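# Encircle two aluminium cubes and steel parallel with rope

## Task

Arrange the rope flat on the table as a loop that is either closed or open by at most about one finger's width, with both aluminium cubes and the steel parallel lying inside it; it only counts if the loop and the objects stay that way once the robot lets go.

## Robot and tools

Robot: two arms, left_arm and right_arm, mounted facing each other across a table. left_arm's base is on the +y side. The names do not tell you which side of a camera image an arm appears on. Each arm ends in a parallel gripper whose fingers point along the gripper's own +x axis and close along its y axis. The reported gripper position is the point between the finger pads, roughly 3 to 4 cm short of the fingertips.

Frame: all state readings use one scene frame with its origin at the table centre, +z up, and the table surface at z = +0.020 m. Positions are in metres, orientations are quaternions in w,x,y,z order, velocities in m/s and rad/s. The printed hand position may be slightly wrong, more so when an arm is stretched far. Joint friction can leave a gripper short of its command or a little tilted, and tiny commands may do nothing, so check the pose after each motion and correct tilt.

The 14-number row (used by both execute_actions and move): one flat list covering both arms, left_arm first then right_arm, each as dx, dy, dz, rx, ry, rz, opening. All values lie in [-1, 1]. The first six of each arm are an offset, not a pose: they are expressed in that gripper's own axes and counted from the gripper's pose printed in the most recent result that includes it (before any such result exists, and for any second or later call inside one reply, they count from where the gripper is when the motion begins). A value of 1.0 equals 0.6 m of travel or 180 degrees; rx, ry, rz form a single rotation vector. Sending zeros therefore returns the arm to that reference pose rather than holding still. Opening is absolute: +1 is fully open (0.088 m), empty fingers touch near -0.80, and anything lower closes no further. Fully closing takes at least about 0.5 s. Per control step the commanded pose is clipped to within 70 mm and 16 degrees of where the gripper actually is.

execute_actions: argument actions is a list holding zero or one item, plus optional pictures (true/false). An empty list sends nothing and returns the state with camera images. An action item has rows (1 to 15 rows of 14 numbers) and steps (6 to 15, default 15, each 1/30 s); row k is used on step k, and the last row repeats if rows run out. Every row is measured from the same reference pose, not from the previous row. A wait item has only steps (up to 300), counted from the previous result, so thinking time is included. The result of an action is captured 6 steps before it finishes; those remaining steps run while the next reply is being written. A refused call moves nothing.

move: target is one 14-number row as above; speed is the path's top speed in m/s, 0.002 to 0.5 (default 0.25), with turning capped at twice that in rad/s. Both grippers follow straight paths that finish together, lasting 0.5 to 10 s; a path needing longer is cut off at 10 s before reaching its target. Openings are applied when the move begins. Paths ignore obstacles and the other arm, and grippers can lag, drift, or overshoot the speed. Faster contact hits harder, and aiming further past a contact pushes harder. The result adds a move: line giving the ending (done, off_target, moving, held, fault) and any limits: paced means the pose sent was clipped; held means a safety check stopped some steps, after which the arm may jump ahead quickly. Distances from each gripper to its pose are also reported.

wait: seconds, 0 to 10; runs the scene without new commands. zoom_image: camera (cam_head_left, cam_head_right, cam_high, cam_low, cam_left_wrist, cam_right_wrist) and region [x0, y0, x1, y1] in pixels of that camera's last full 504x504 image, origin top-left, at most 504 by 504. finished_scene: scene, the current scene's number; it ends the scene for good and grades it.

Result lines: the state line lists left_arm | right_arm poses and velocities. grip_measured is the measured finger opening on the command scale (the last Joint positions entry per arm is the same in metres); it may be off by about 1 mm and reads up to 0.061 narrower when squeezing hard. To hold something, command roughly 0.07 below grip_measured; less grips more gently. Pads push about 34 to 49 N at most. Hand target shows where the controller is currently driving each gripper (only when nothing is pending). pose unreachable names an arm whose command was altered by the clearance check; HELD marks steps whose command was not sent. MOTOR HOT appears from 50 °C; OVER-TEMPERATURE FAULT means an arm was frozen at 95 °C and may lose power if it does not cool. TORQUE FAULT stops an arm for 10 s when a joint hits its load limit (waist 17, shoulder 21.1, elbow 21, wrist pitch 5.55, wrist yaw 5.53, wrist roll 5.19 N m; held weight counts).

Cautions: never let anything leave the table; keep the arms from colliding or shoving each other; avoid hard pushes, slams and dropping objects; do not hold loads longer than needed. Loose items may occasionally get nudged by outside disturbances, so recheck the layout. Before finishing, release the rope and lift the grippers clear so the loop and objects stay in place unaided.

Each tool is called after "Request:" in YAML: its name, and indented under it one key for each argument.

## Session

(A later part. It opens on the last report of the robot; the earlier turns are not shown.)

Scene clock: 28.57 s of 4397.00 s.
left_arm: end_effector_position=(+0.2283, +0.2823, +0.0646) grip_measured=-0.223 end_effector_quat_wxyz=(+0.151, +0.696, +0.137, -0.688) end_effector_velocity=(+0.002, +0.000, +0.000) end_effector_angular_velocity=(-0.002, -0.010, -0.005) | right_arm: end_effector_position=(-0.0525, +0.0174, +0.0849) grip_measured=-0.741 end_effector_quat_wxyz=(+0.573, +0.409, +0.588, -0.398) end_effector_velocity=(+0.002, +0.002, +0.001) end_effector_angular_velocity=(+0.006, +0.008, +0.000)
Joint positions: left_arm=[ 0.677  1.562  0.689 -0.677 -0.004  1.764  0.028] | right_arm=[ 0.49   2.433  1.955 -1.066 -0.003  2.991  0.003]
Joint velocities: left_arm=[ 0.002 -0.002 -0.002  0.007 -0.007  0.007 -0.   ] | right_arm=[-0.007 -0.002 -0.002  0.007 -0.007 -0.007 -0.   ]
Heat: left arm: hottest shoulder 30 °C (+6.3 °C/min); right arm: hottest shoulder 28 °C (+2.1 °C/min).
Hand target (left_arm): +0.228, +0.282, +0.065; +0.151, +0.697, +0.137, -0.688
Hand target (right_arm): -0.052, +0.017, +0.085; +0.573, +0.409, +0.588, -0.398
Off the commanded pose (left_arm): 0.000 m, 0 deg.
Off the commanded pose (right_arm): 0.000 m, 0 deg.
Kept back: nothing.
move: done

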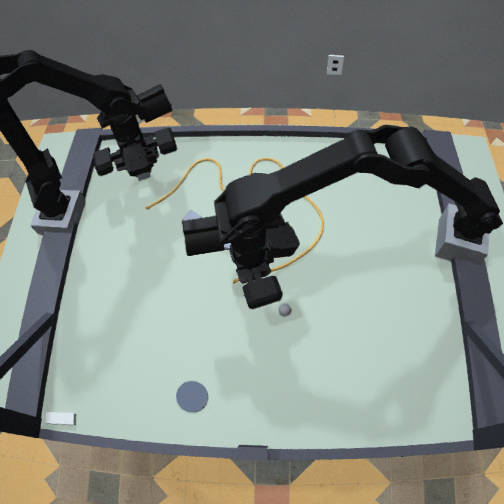

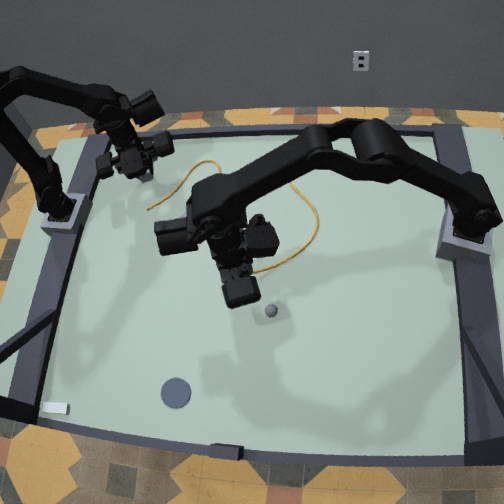

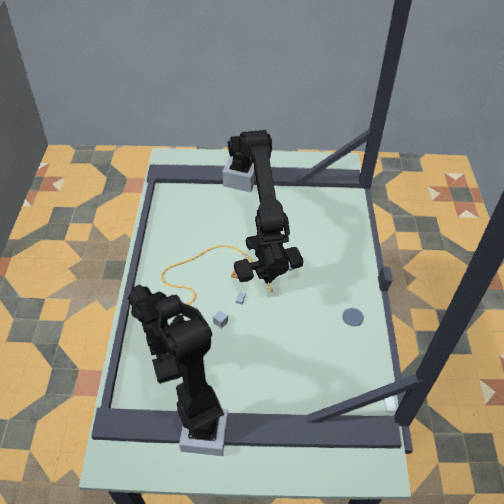

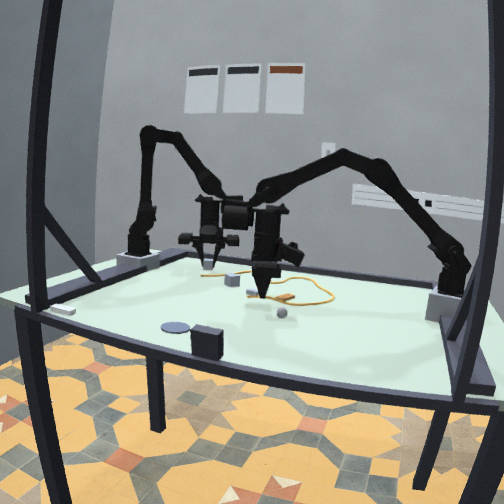

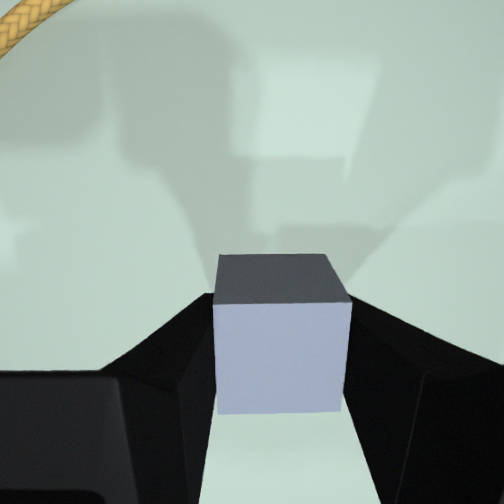

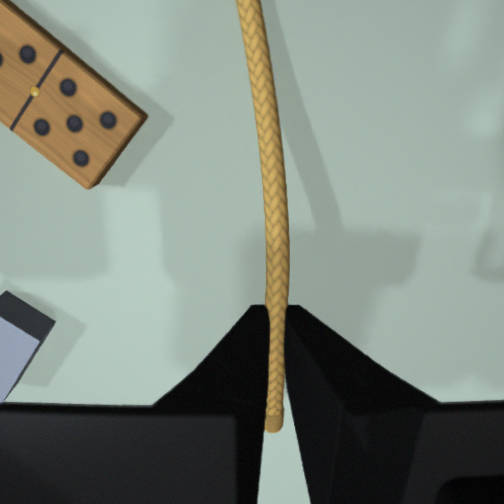

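Request:
move:
  target: [-0.12,0,0,0,0,0,-0.32,0.05,0,-0.05,0,-0.008,0,-0.8]
  speed: 0.1

Scene clock: 30.53 s of 4397.00 s.
left_arm: end_effector_position=(+0.2257, +0.2861, +0.1320) grip_measured=-0.223 end_effector_quat_wxyz=(+0.145, +0.694, +0.143, -0.690) end_effector_velocity=(-0.002, +0.002, +0.003) end_effector_angular_velocity=(+0.002, +0.010, -0.005) | right_arm: end_effector_position=(-0.0625, +0.0483, +0.0678) grip_measured=-0.741 end_effector_quat_wxyz=(+0.574, +0.409, +0.587, -0.398) end_effector_velocity=(-0.001, +0.004, +0.001) end_effector_angular_velocity=(+0.006, +0.009, +0.005)
Joint positions: left_arm=[ 0.677  1.42   0.863 -1.008 -0.004  1.764  0.028] | right_arm=[ 0.497  2.618  2.232 -1.16  -0.002  2.999  0.003]
Joint velocities: left_arm=[ 0.002 -0.007  0.007 -0.022  0.007  0.007  0.   ] | right_arm=[-0.002  0.012  0.027 -0.007 -0.007 -0.007  0.   ]
Heat: left arm: hottest shoulder 30 °C (+5.9 °C/min); right arm: hottest shoulder 28 °C (+2.0 °C/min).
Hand target (left_arm): +0.227, +0.284, +0.137; +0.151, +0.696, +0.137, -0.688
Hand target (right_arm): -0.063, +0.046, +0.056; +0.580, +0.404, +0.581, -0.403
Off the commanded pose (left_arm): 0.006 m, 1 deg.
Off the commanded pose (right_arm): 0.012 m, 1 deg.
Kept back: nothing.
move: off_target (right_arm)

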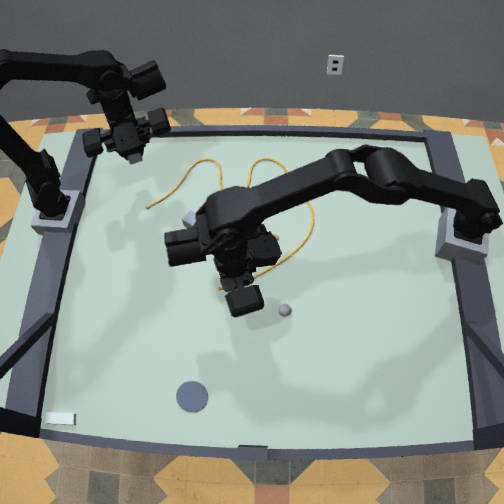

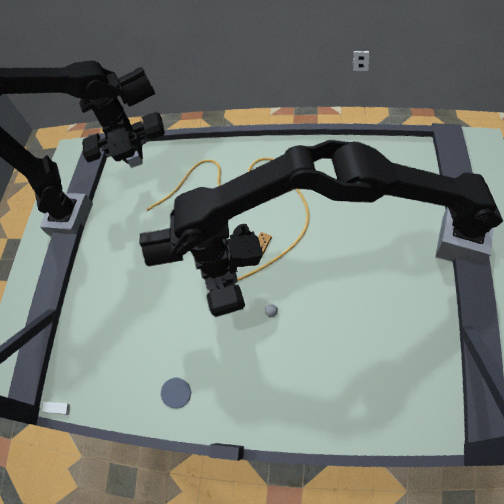

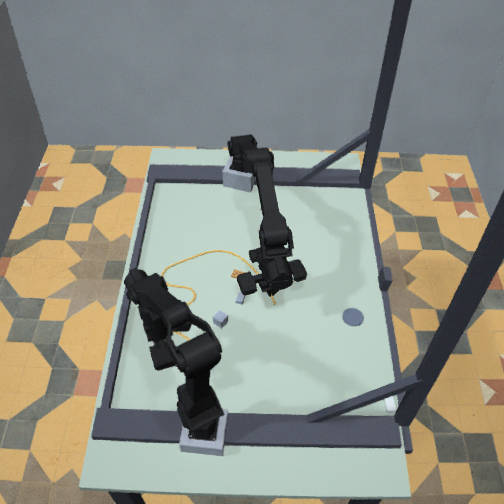

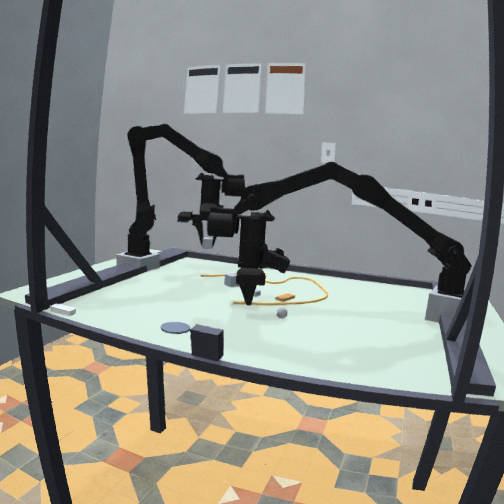

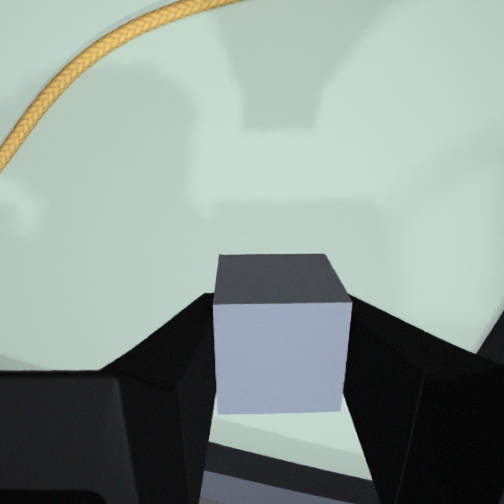

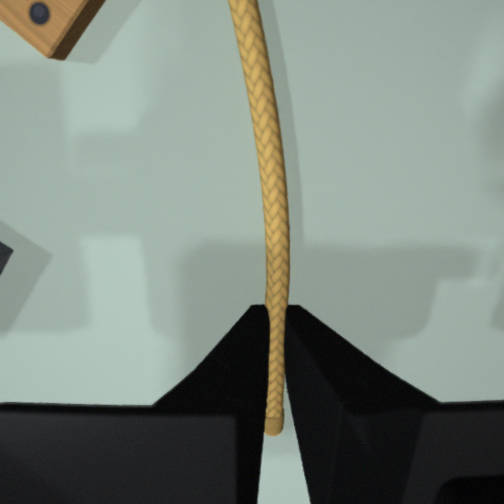

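Request:
move:
  target: [0,0,0,0,0,0,-0.32,0.03,0,0,0,-0.006,0,-0.8]
  speed: 0.05

Request:
move:
  target: [0,0,0,0,0,0,-0.32,0,0,0,0,0,0,0.0]

Request:
move:
  target: [0,0,0,0,0,0,-0.32,-0.1,0,0.05,0,0,0,0.0]
  speed: 0.15

Scene clock: 31.53 s of 4397.00 s.
left_arm: end_effector_position=(+0.2257, +0.2861, +0.1323) grip_measured=-0.223 end_effector_quat_wxyz=(+0.145, +0.694, +0.143, -0.690) end_effector_velocity=(-0.004, +0.000, -0.000) end_effector_angular_velocity=(+0.002, +0.010, +0.015) | right_arm: end_effector_position=(-0.0629, +0.0501, +0.0667) grip_measured=-0.741 end_effector_quat_wxyz=(+0.572, +0.410, +0.589, -0.397) end_effector_velocity=(+0.001, -0.001, -0.001) end_effector_angular_velocity=(-0.012, +0.020, -0.014)
Joint positions: left_arm=[ 0.677  1.42   0.864 -1.01  -0.004  1.764  0.028] | right_arm=[ 0.497  2.623  2.238 -1.156 -0.002  2.999  0.003]
Joint velocities: left_arm=[-0.007 -0.002 -0.002 -0.007  0.007 -0.022 -0.   ] | right_arm=[-0.007  0.002  0.002 -0.007 -0.022  0.007 -0.   ]
Heat: left arm: hottest shoulder 30 °C (+5.7 °C/min); right arm: hottest shoulder 29 °C (+3.8 °C/min).
Hand target (left_arm): +0.226, +0.286, +0.132; +0.145, +0.694, +0.143, -0.690
Hand target (right_arm): -0.062, +0.048, +0.050; +0.579, +0.405, +0.582, -0.402
Off the commanded pose (left_arm): 0.000 m, 0 deg.
Off the commanded pose (right_arm): 0.017 m, 1 deg.
Kept back: nothing.
move: off_target (right_arm)

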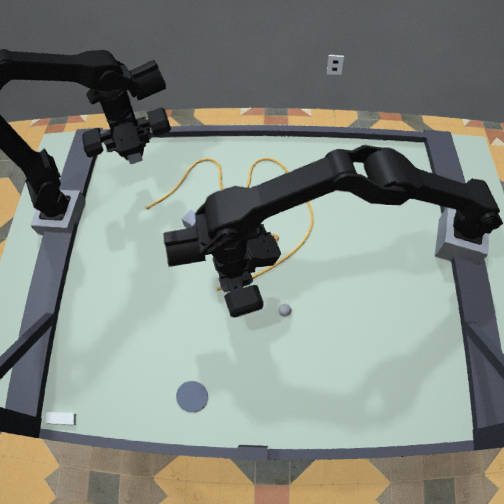

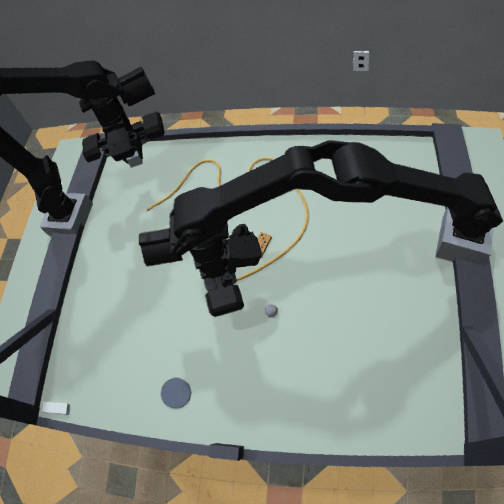

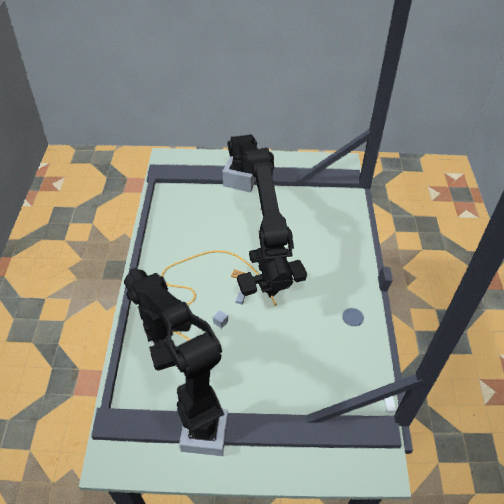

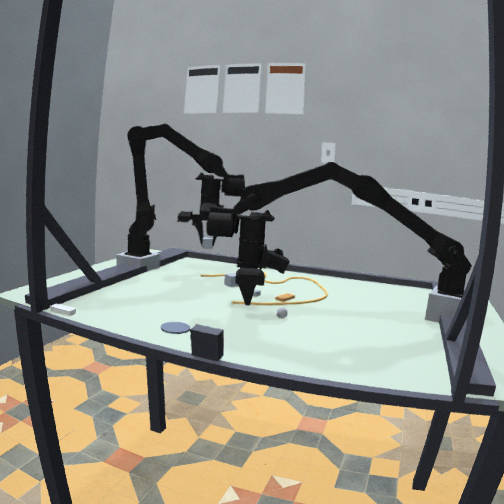

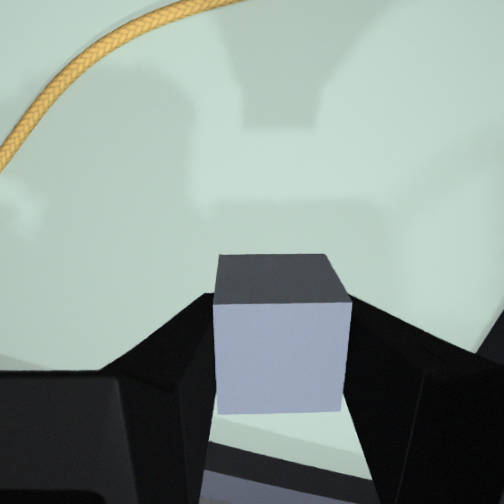

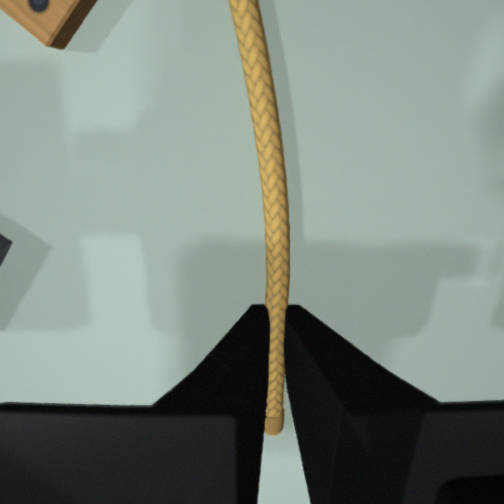

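Scene clock: 32.27 s of 4397.00 s.
left_arm: end_effector_position=(+0.2257, +0.2861, +0.1323) grip_measured=-0.223 end_effector_quat_wxyz=(+0.145, +0.694, +0.143, -0.690) end_effector_velocity=(-0.003, +0.001, -0.000) end_effector_angular_velocity=(+0.002, +0.010, -0.010) | right_arm: end_effector_position=(-0.0602, +0.0515, +0.0671) grip_measured=-0.005 end_effector_quat_wxyz=(+0.572, +0.413, +0.588, -0.396) end_effector_velocity=(+0.005, -0.001, +0.001) end_effector_angular_velocity=(-0.003, -0.023, +0.004)
Joint positions: left_arm=[ 0.677  1.42   0.864 -1.01  -0.004  1.764  0.028] | right_arm=[ 0.493  2.623  2.239 -1.153  0.002  2.999  0.039]
Joint velocities: left_arm=[-0.002 -0.002 -0.002 -0.007  0.007  0.007 -0.   ] | right_arm=[-0.002 -0.002 -0.002 -0.007  0.022 -0.007  0.   ]
Heat: left arm: hottest shoulder 30 °C (+5.6 °C/min); right arm: hottest shoulder 29 °C (+3.7 °C/min).
Hand target (left_arm): +0.226, +0.286, +0.132; +0.145, +0.694, +0.143, -0.690
Hand target (right_arm): -0.063, +0.050, +0.067; +0.572, +0.410, +0.589, -0.397
Off the commanded pose (left_arm): 0.000 m, 0 deg.
Off the commanded pose (right_arm): 0.003 m, 0 deg.
Kept back: nothing.
move: done

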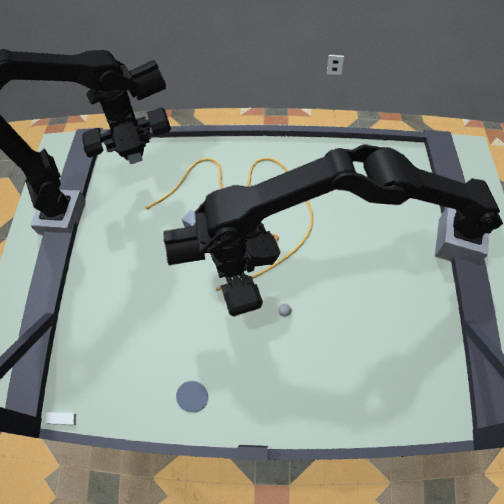

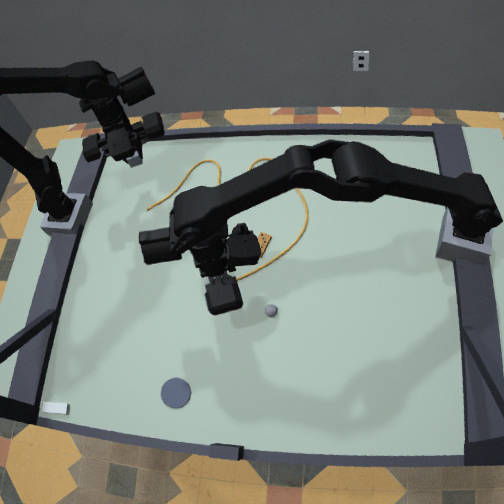

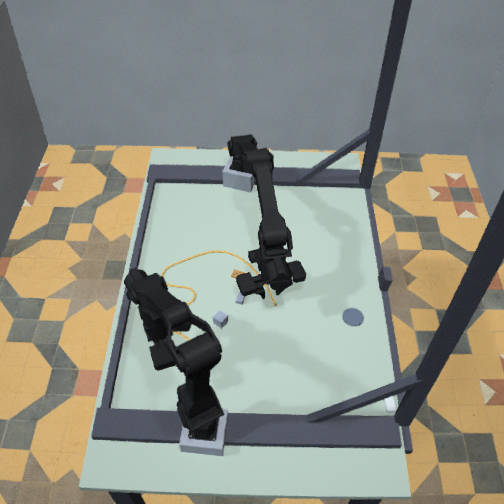

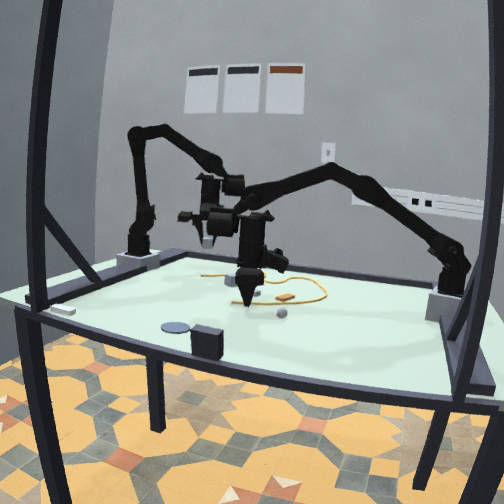

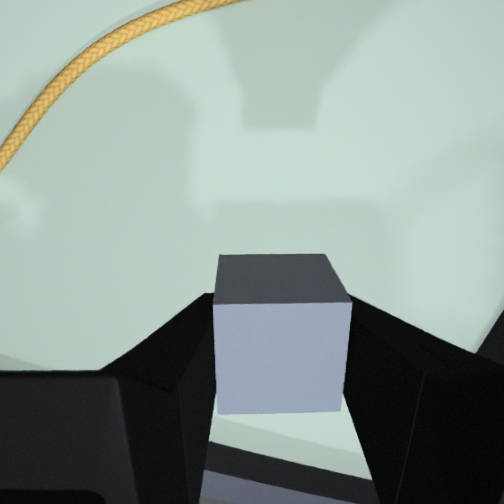

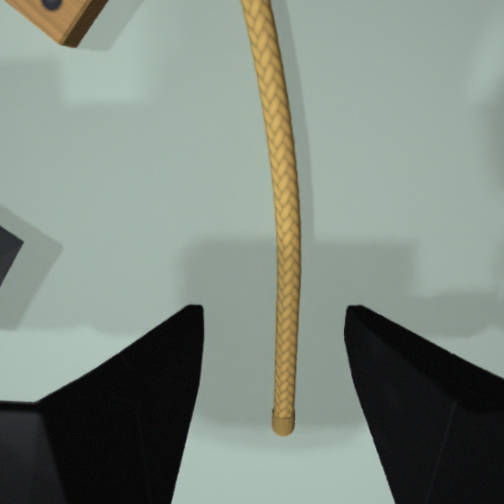

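Scene clock: 33.30 s of 4397.00 s.
left_arm: end_effector_position=(+0.2257, +0.2861, +0.1323) grip_measured=-0.223 end_effector_quat_wxyz=(+0.145, +0.694, +0.143, -0.690) end_effector_velocity=(-0.003, +0.002, -0.000) end_effector_angular_velocity=(+0.002, +0.010, -0.010) | right_arm: end_effector_position=(-0.0511, +0.0227, +0.1213) grip_measured=-0.003 end_effector_quat_wxyz=(+0.573, +0.413, +0.587, -0.397) end_effector_velocity=(+0.000, -0.000, -0.001) end_effector_angular_velocity=(+0.001, +0.008, -0.010)
Joint positions: left_arm=[ 0.677  1.42   0.864 -1.01  -0.004  1.764  0.028] | right_arm=[ 0.486  2.423  2.084 -1.202  0.002  2.993  0.039]
Joint velocities: left_arm=[-0.002 -0.007 -0.007 -0.007  0.007  0.007 -0.   ] | right_arm=[-0.002 -0.002 -0.007  0.007 -0.007  0.007 -0.   ]
Heat: left arm: hottest shoulder 30 °C (+5.4 °C/min); right arm: hottest shoulder 30 °C (+5.4 °C/min).
Hand target (left_arm): +0.226, +0.286, +0.132; +0.145, +0.694, +0.143, -0.690
Hand target (right_arm): -0.050, +0.021, +0.126; +0.571, +0.414, +0.588, -0.396
Off the commanded pose (left_arm): 0.000 m, 0 deg.
Off the commanded pose (right_arm): 0.005 m, 0 deg.
Kept back: nothing.
move: done

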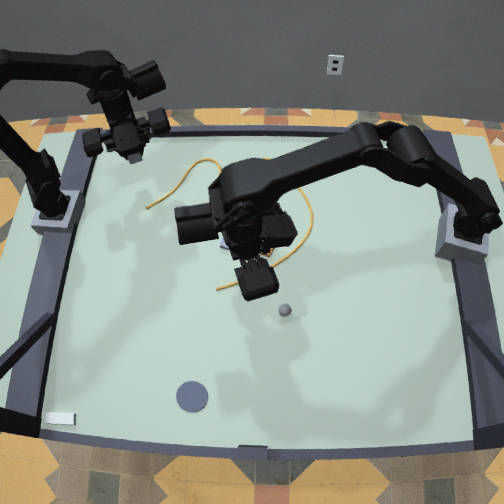

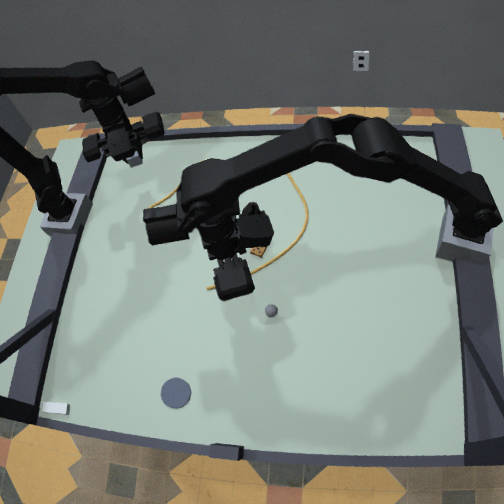

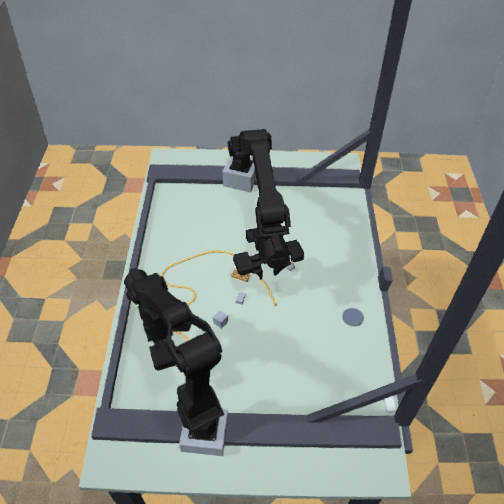

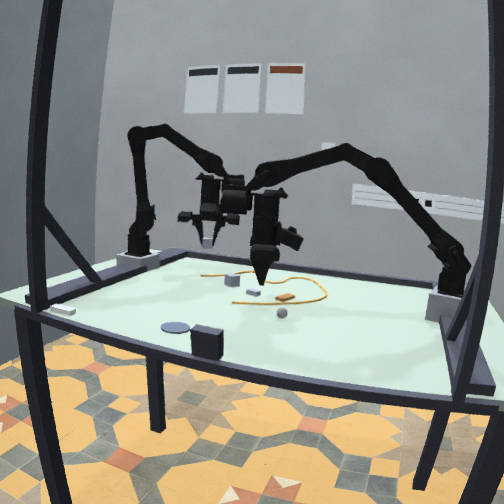

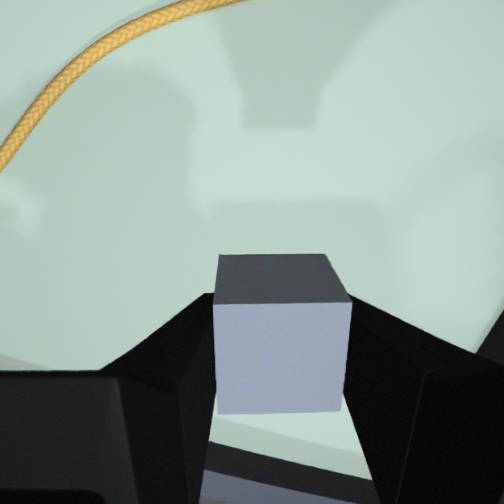

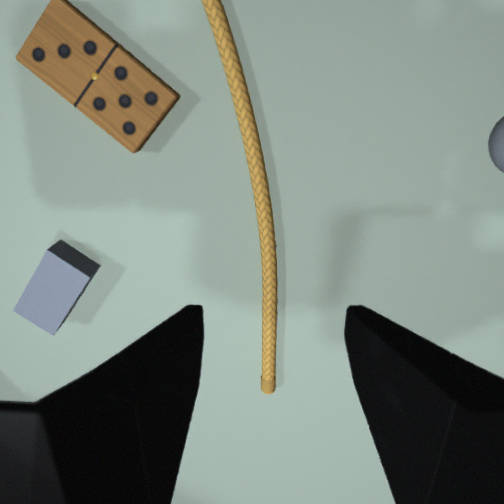

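Request:
move:
  target: [0,0,0,0,0,0,-0.32,-0.03,-0.2,0.45,-0.3,0,0,0.0]
  speed: 0.35

Request:
move:
  target: [0.03,0.397,0.378,0.13,0,0,-0.32,0,0,0,0,0,0,0.0]
  speed: 0.3

Scene clock: 35.77 s of 4397.00 s.
left_arm: end_effector_position=(+0.2257, +0.2861, +0.1323) grip_measured=-0.223 end_effector_quat_wxyz=(+0.145, +0.694, +0.143, -0.690) end_effector_velocity=(+0.001, +0.003, -0.000) end_effector_angular_velocity=(+0.018, -0.014, +0.005) | right_arm: end_effector_position=(-0.0712, -0.2696, +0.1297) grip_measured=-0.003 end_effector_quat_wxyz=(+0.697, +0.108, +0.703, -0.088) end_effector_velocity=(-0.000, -0.004, +0.001) end_effector_angular_velocity=(-0.006, +0.005, +0.000)
Joint positions: left_arm=[ 0.677  1.42   0.864 -1.01  -0.004  1.764  0.028] | right_arm=[ 0.879  1.391  0.732 -0.885  0.012  2.445  0.039]
Joint velocities: left_arm=[-0.002 -0.002 -0.002 -0.007 -0.022 -0.007 -0.   ] | right_arm=[ 0.007 -0.012 -0.007 -0.007 -0.007  0.007 -0.   ]
Heat: left arm: hottest shoulder 30 °C (+5.0 °C/min); right arm: hottest shoulder 31 °C (+6.7 °C/min).
Hand target (left_arm): +0.226, +0.286, +0.132; +0.145, +0.694, +0.143, -0.690
Hand target (right_arm): -0.070, -0.272, +0.129; +0.699, +0.108, +0.702, -0.088
Off the commanded pose (left_arm): 0.000 m, 0 deg.
Off the commanded pose (right_arm): 0.003 m, 0 deg.
Kept back: nothing.
move: done

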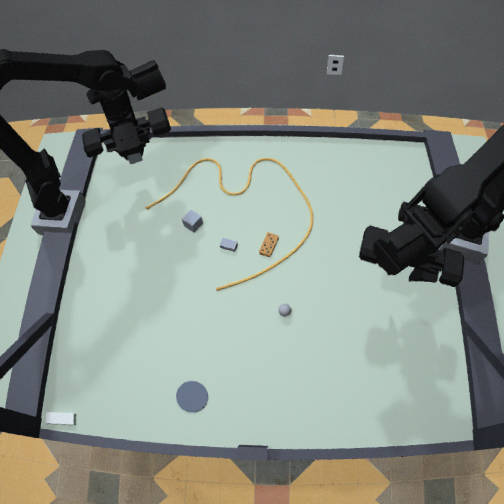

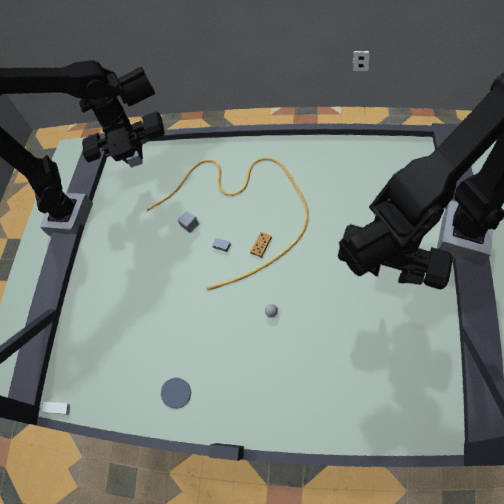

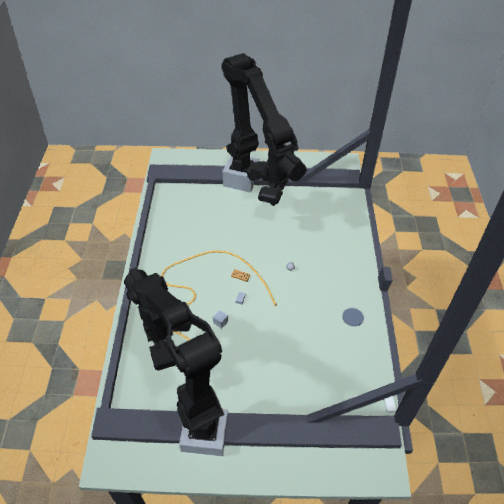

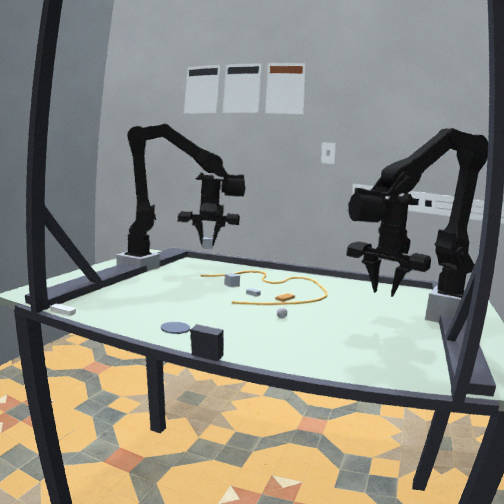

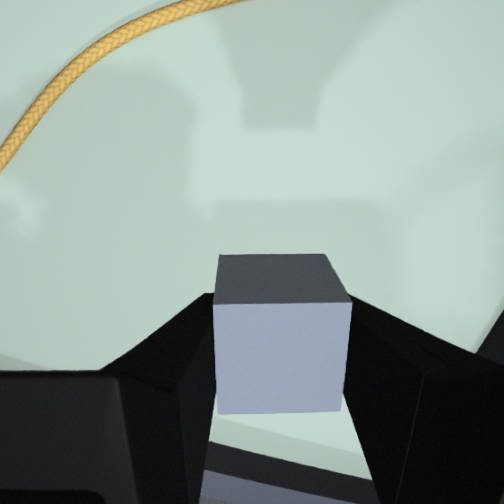

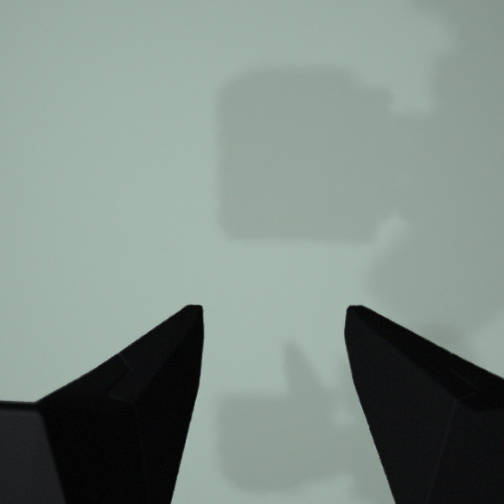

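Scene clock: 37.57 s of 4397.00 s.
left_arm: end_effector_position=(+0.1105, -0.0210, +0.1202) grip_measured=-0.223 end_effector_quat_wxyz=(+0.008, +0.710, -0.004, -0.704) end_effector_velocity=(+0.002, -0.006, +0.000) end_effector_angular_velocity=(+0.008, -0.022, +0.005) | right_arm: end_effector_position=(-0.0712, -0.2697, +0.1297) grip_measured=-0.003 end_effector_quat_wxyz=(+0.697, +0.108, +0.703, -0.088) end_effector_velocity=(+0.002, -0.003, -0.001) end_effector_angular_velocity=(-0.014, -0.001, +0.020)
Joint positions: left_arm=[ 0.094  2.513  2.334 -1.374 -0.008  1.584  0.028] | right_arm=[ 0.879  1.391  0.732 -0.885  0.012  2.445  0.039]
Joint velocities: left_arm=[-0.002  0.051  0.095 -0.051 -0.022 -0.007  0.   ] | right_arm=[-0.002 -0.002 -0.007 -0.007 -0.007 -0.022 -0.001]
Heat: left arm: hottest shoulder 30 °C (+4.8 °C/min); right arm: hottest shoulder 30 °C (+4.8 °C/min).
Hand target (left_arm): +0.111, -0.022, +0.115; +0.002, +0.711, -0.001, -0.703
Hand target (right_arm): -0.071, -0.270, +0.130; +0.697, +0.108, +0.703, -0.088
Off the commanded pose (left_arm): 0.006 m, 1 deg.
Off the commanded pose (right_arm): 0.000 m, 0 deg.
Kept back: nothing.
move: done

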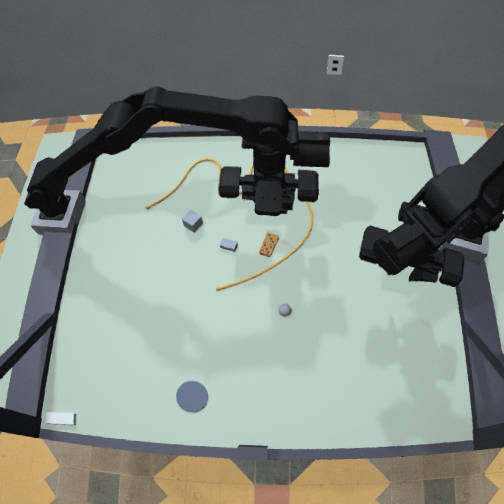

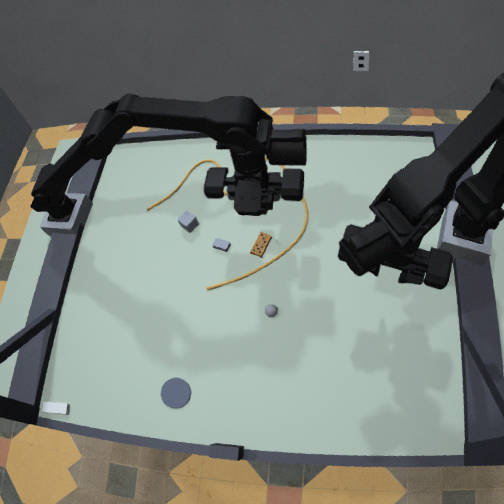

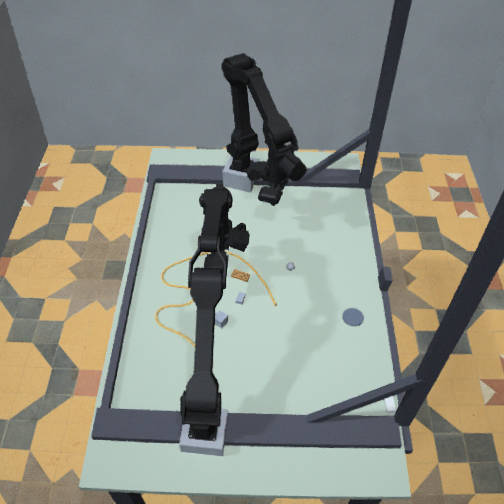

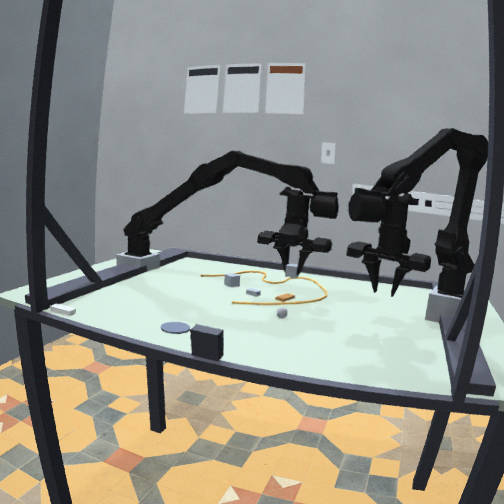

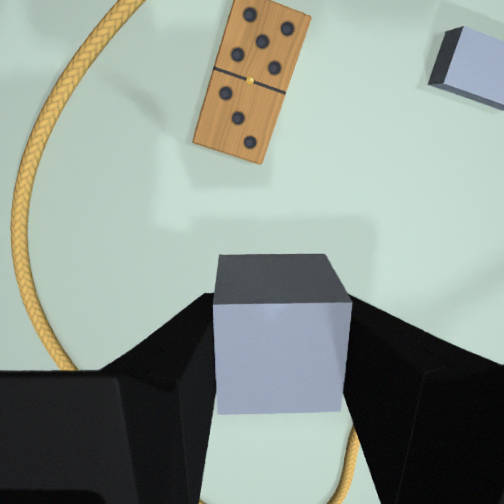

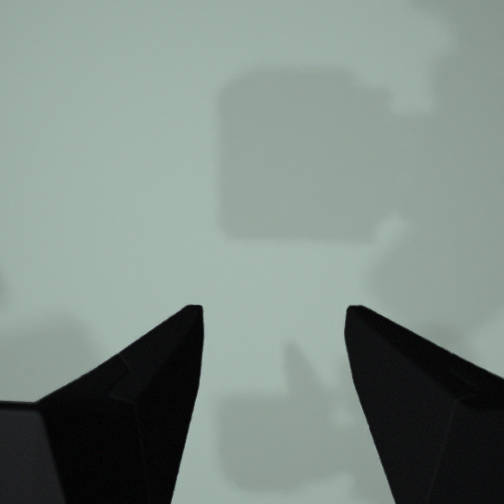

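Request:
move:
  target: [0.08,-0.017,-0.017,0,0,0.006,-0.32,0,0,0,0,0,0,0.0]
  speed: 0.07

Scene clock: 38.83 s of 4397.00 s.
left_arm: end_effector_position=(+0.1190, -0.0144, +0.0727) grip_measured=-0.223 end_effector_quat_wxyz=(+0.016, +0.710, -0.011, -0.704) end_effector_velocity=(+0.000, +0.002, -0.000) end_effector_angular_velocity=(-0.008, +0.007, +0.009) | right_arm: end_effector_position=(-0.0712, -0.2697, +0.1297) grip_measured=-0.003 end_effector_quat_wxyz=(+0.697, +0.108, +0.703, -0.088) end_effector_velocity=(+0.002, +0.000, +0.001) end_effector_angular_velocity=(+0.002, -0.008, +0.005)
Joint positions: left_arm=[ 0.112  2.465  2.056 -1.124 -0.007  1.601  0.028] | right_arm=[ 0.879  1.391  0.732 -0.885  0.012  2.445  0.039]
Joint velocities: left_arm=[ 0.002 -0.017 -0.032  0.022  0.007 -0.007 -0.   ] | right_arm=[-0.002 -0.002  0.002 -0.007  0.007 -0.007 -0.   ]
Heat: left arm: hottest shoulder 31 °C (+6.2 °C/min); right arm: hottest shoulder 30 °C (+4.6 °C/min).
Hand target (left_arm): +0.121, -0.012, +0.072; +0.015, +0.710, -0.010, -0.704
Hand target (right_arm): -0.071, -0.270, +0.130; +0.697, +0.108, +0.703, -0.088
Off the commanded pose (left_arm): 0.004 m, 0 deg.
Off the commanded pose (right_arm): 0.000 m, 0 deg.
Kept back: nothing.
move: done

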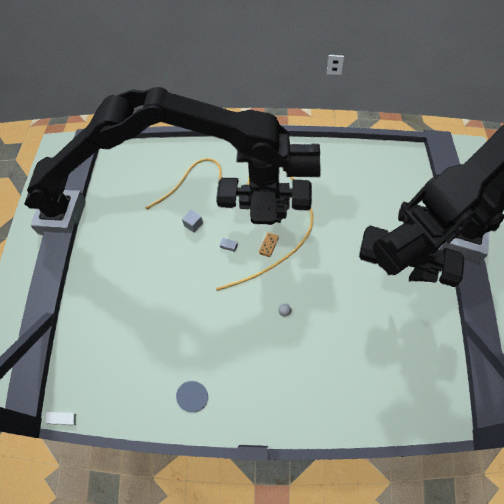

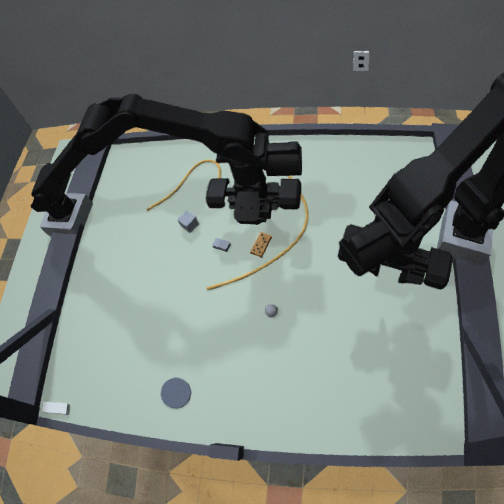

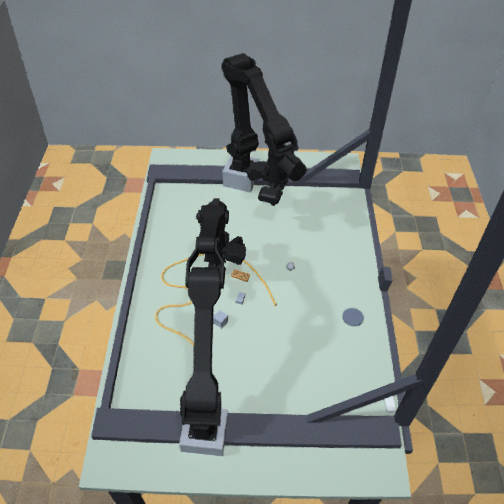

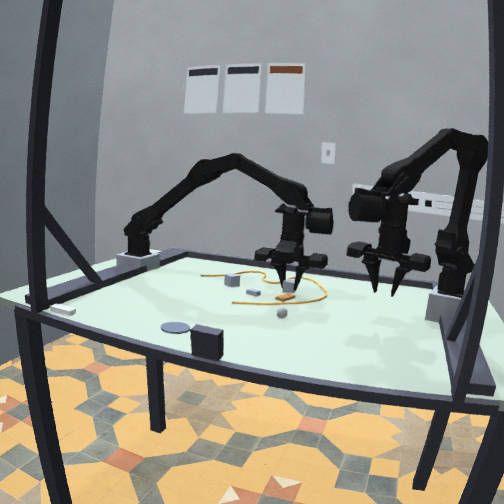

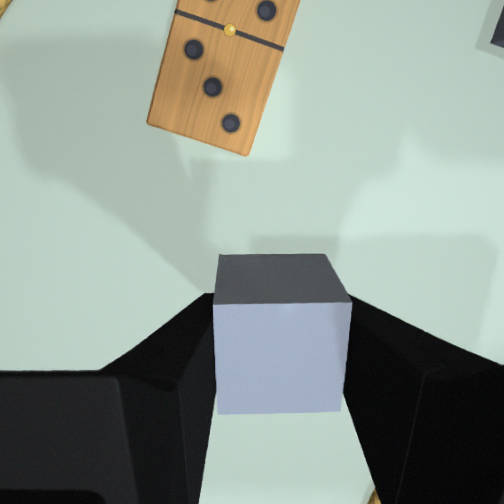

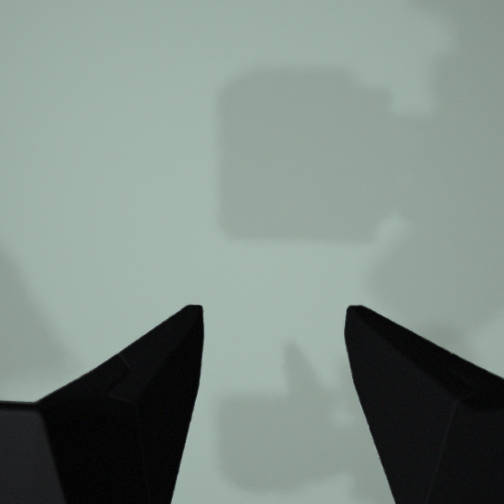

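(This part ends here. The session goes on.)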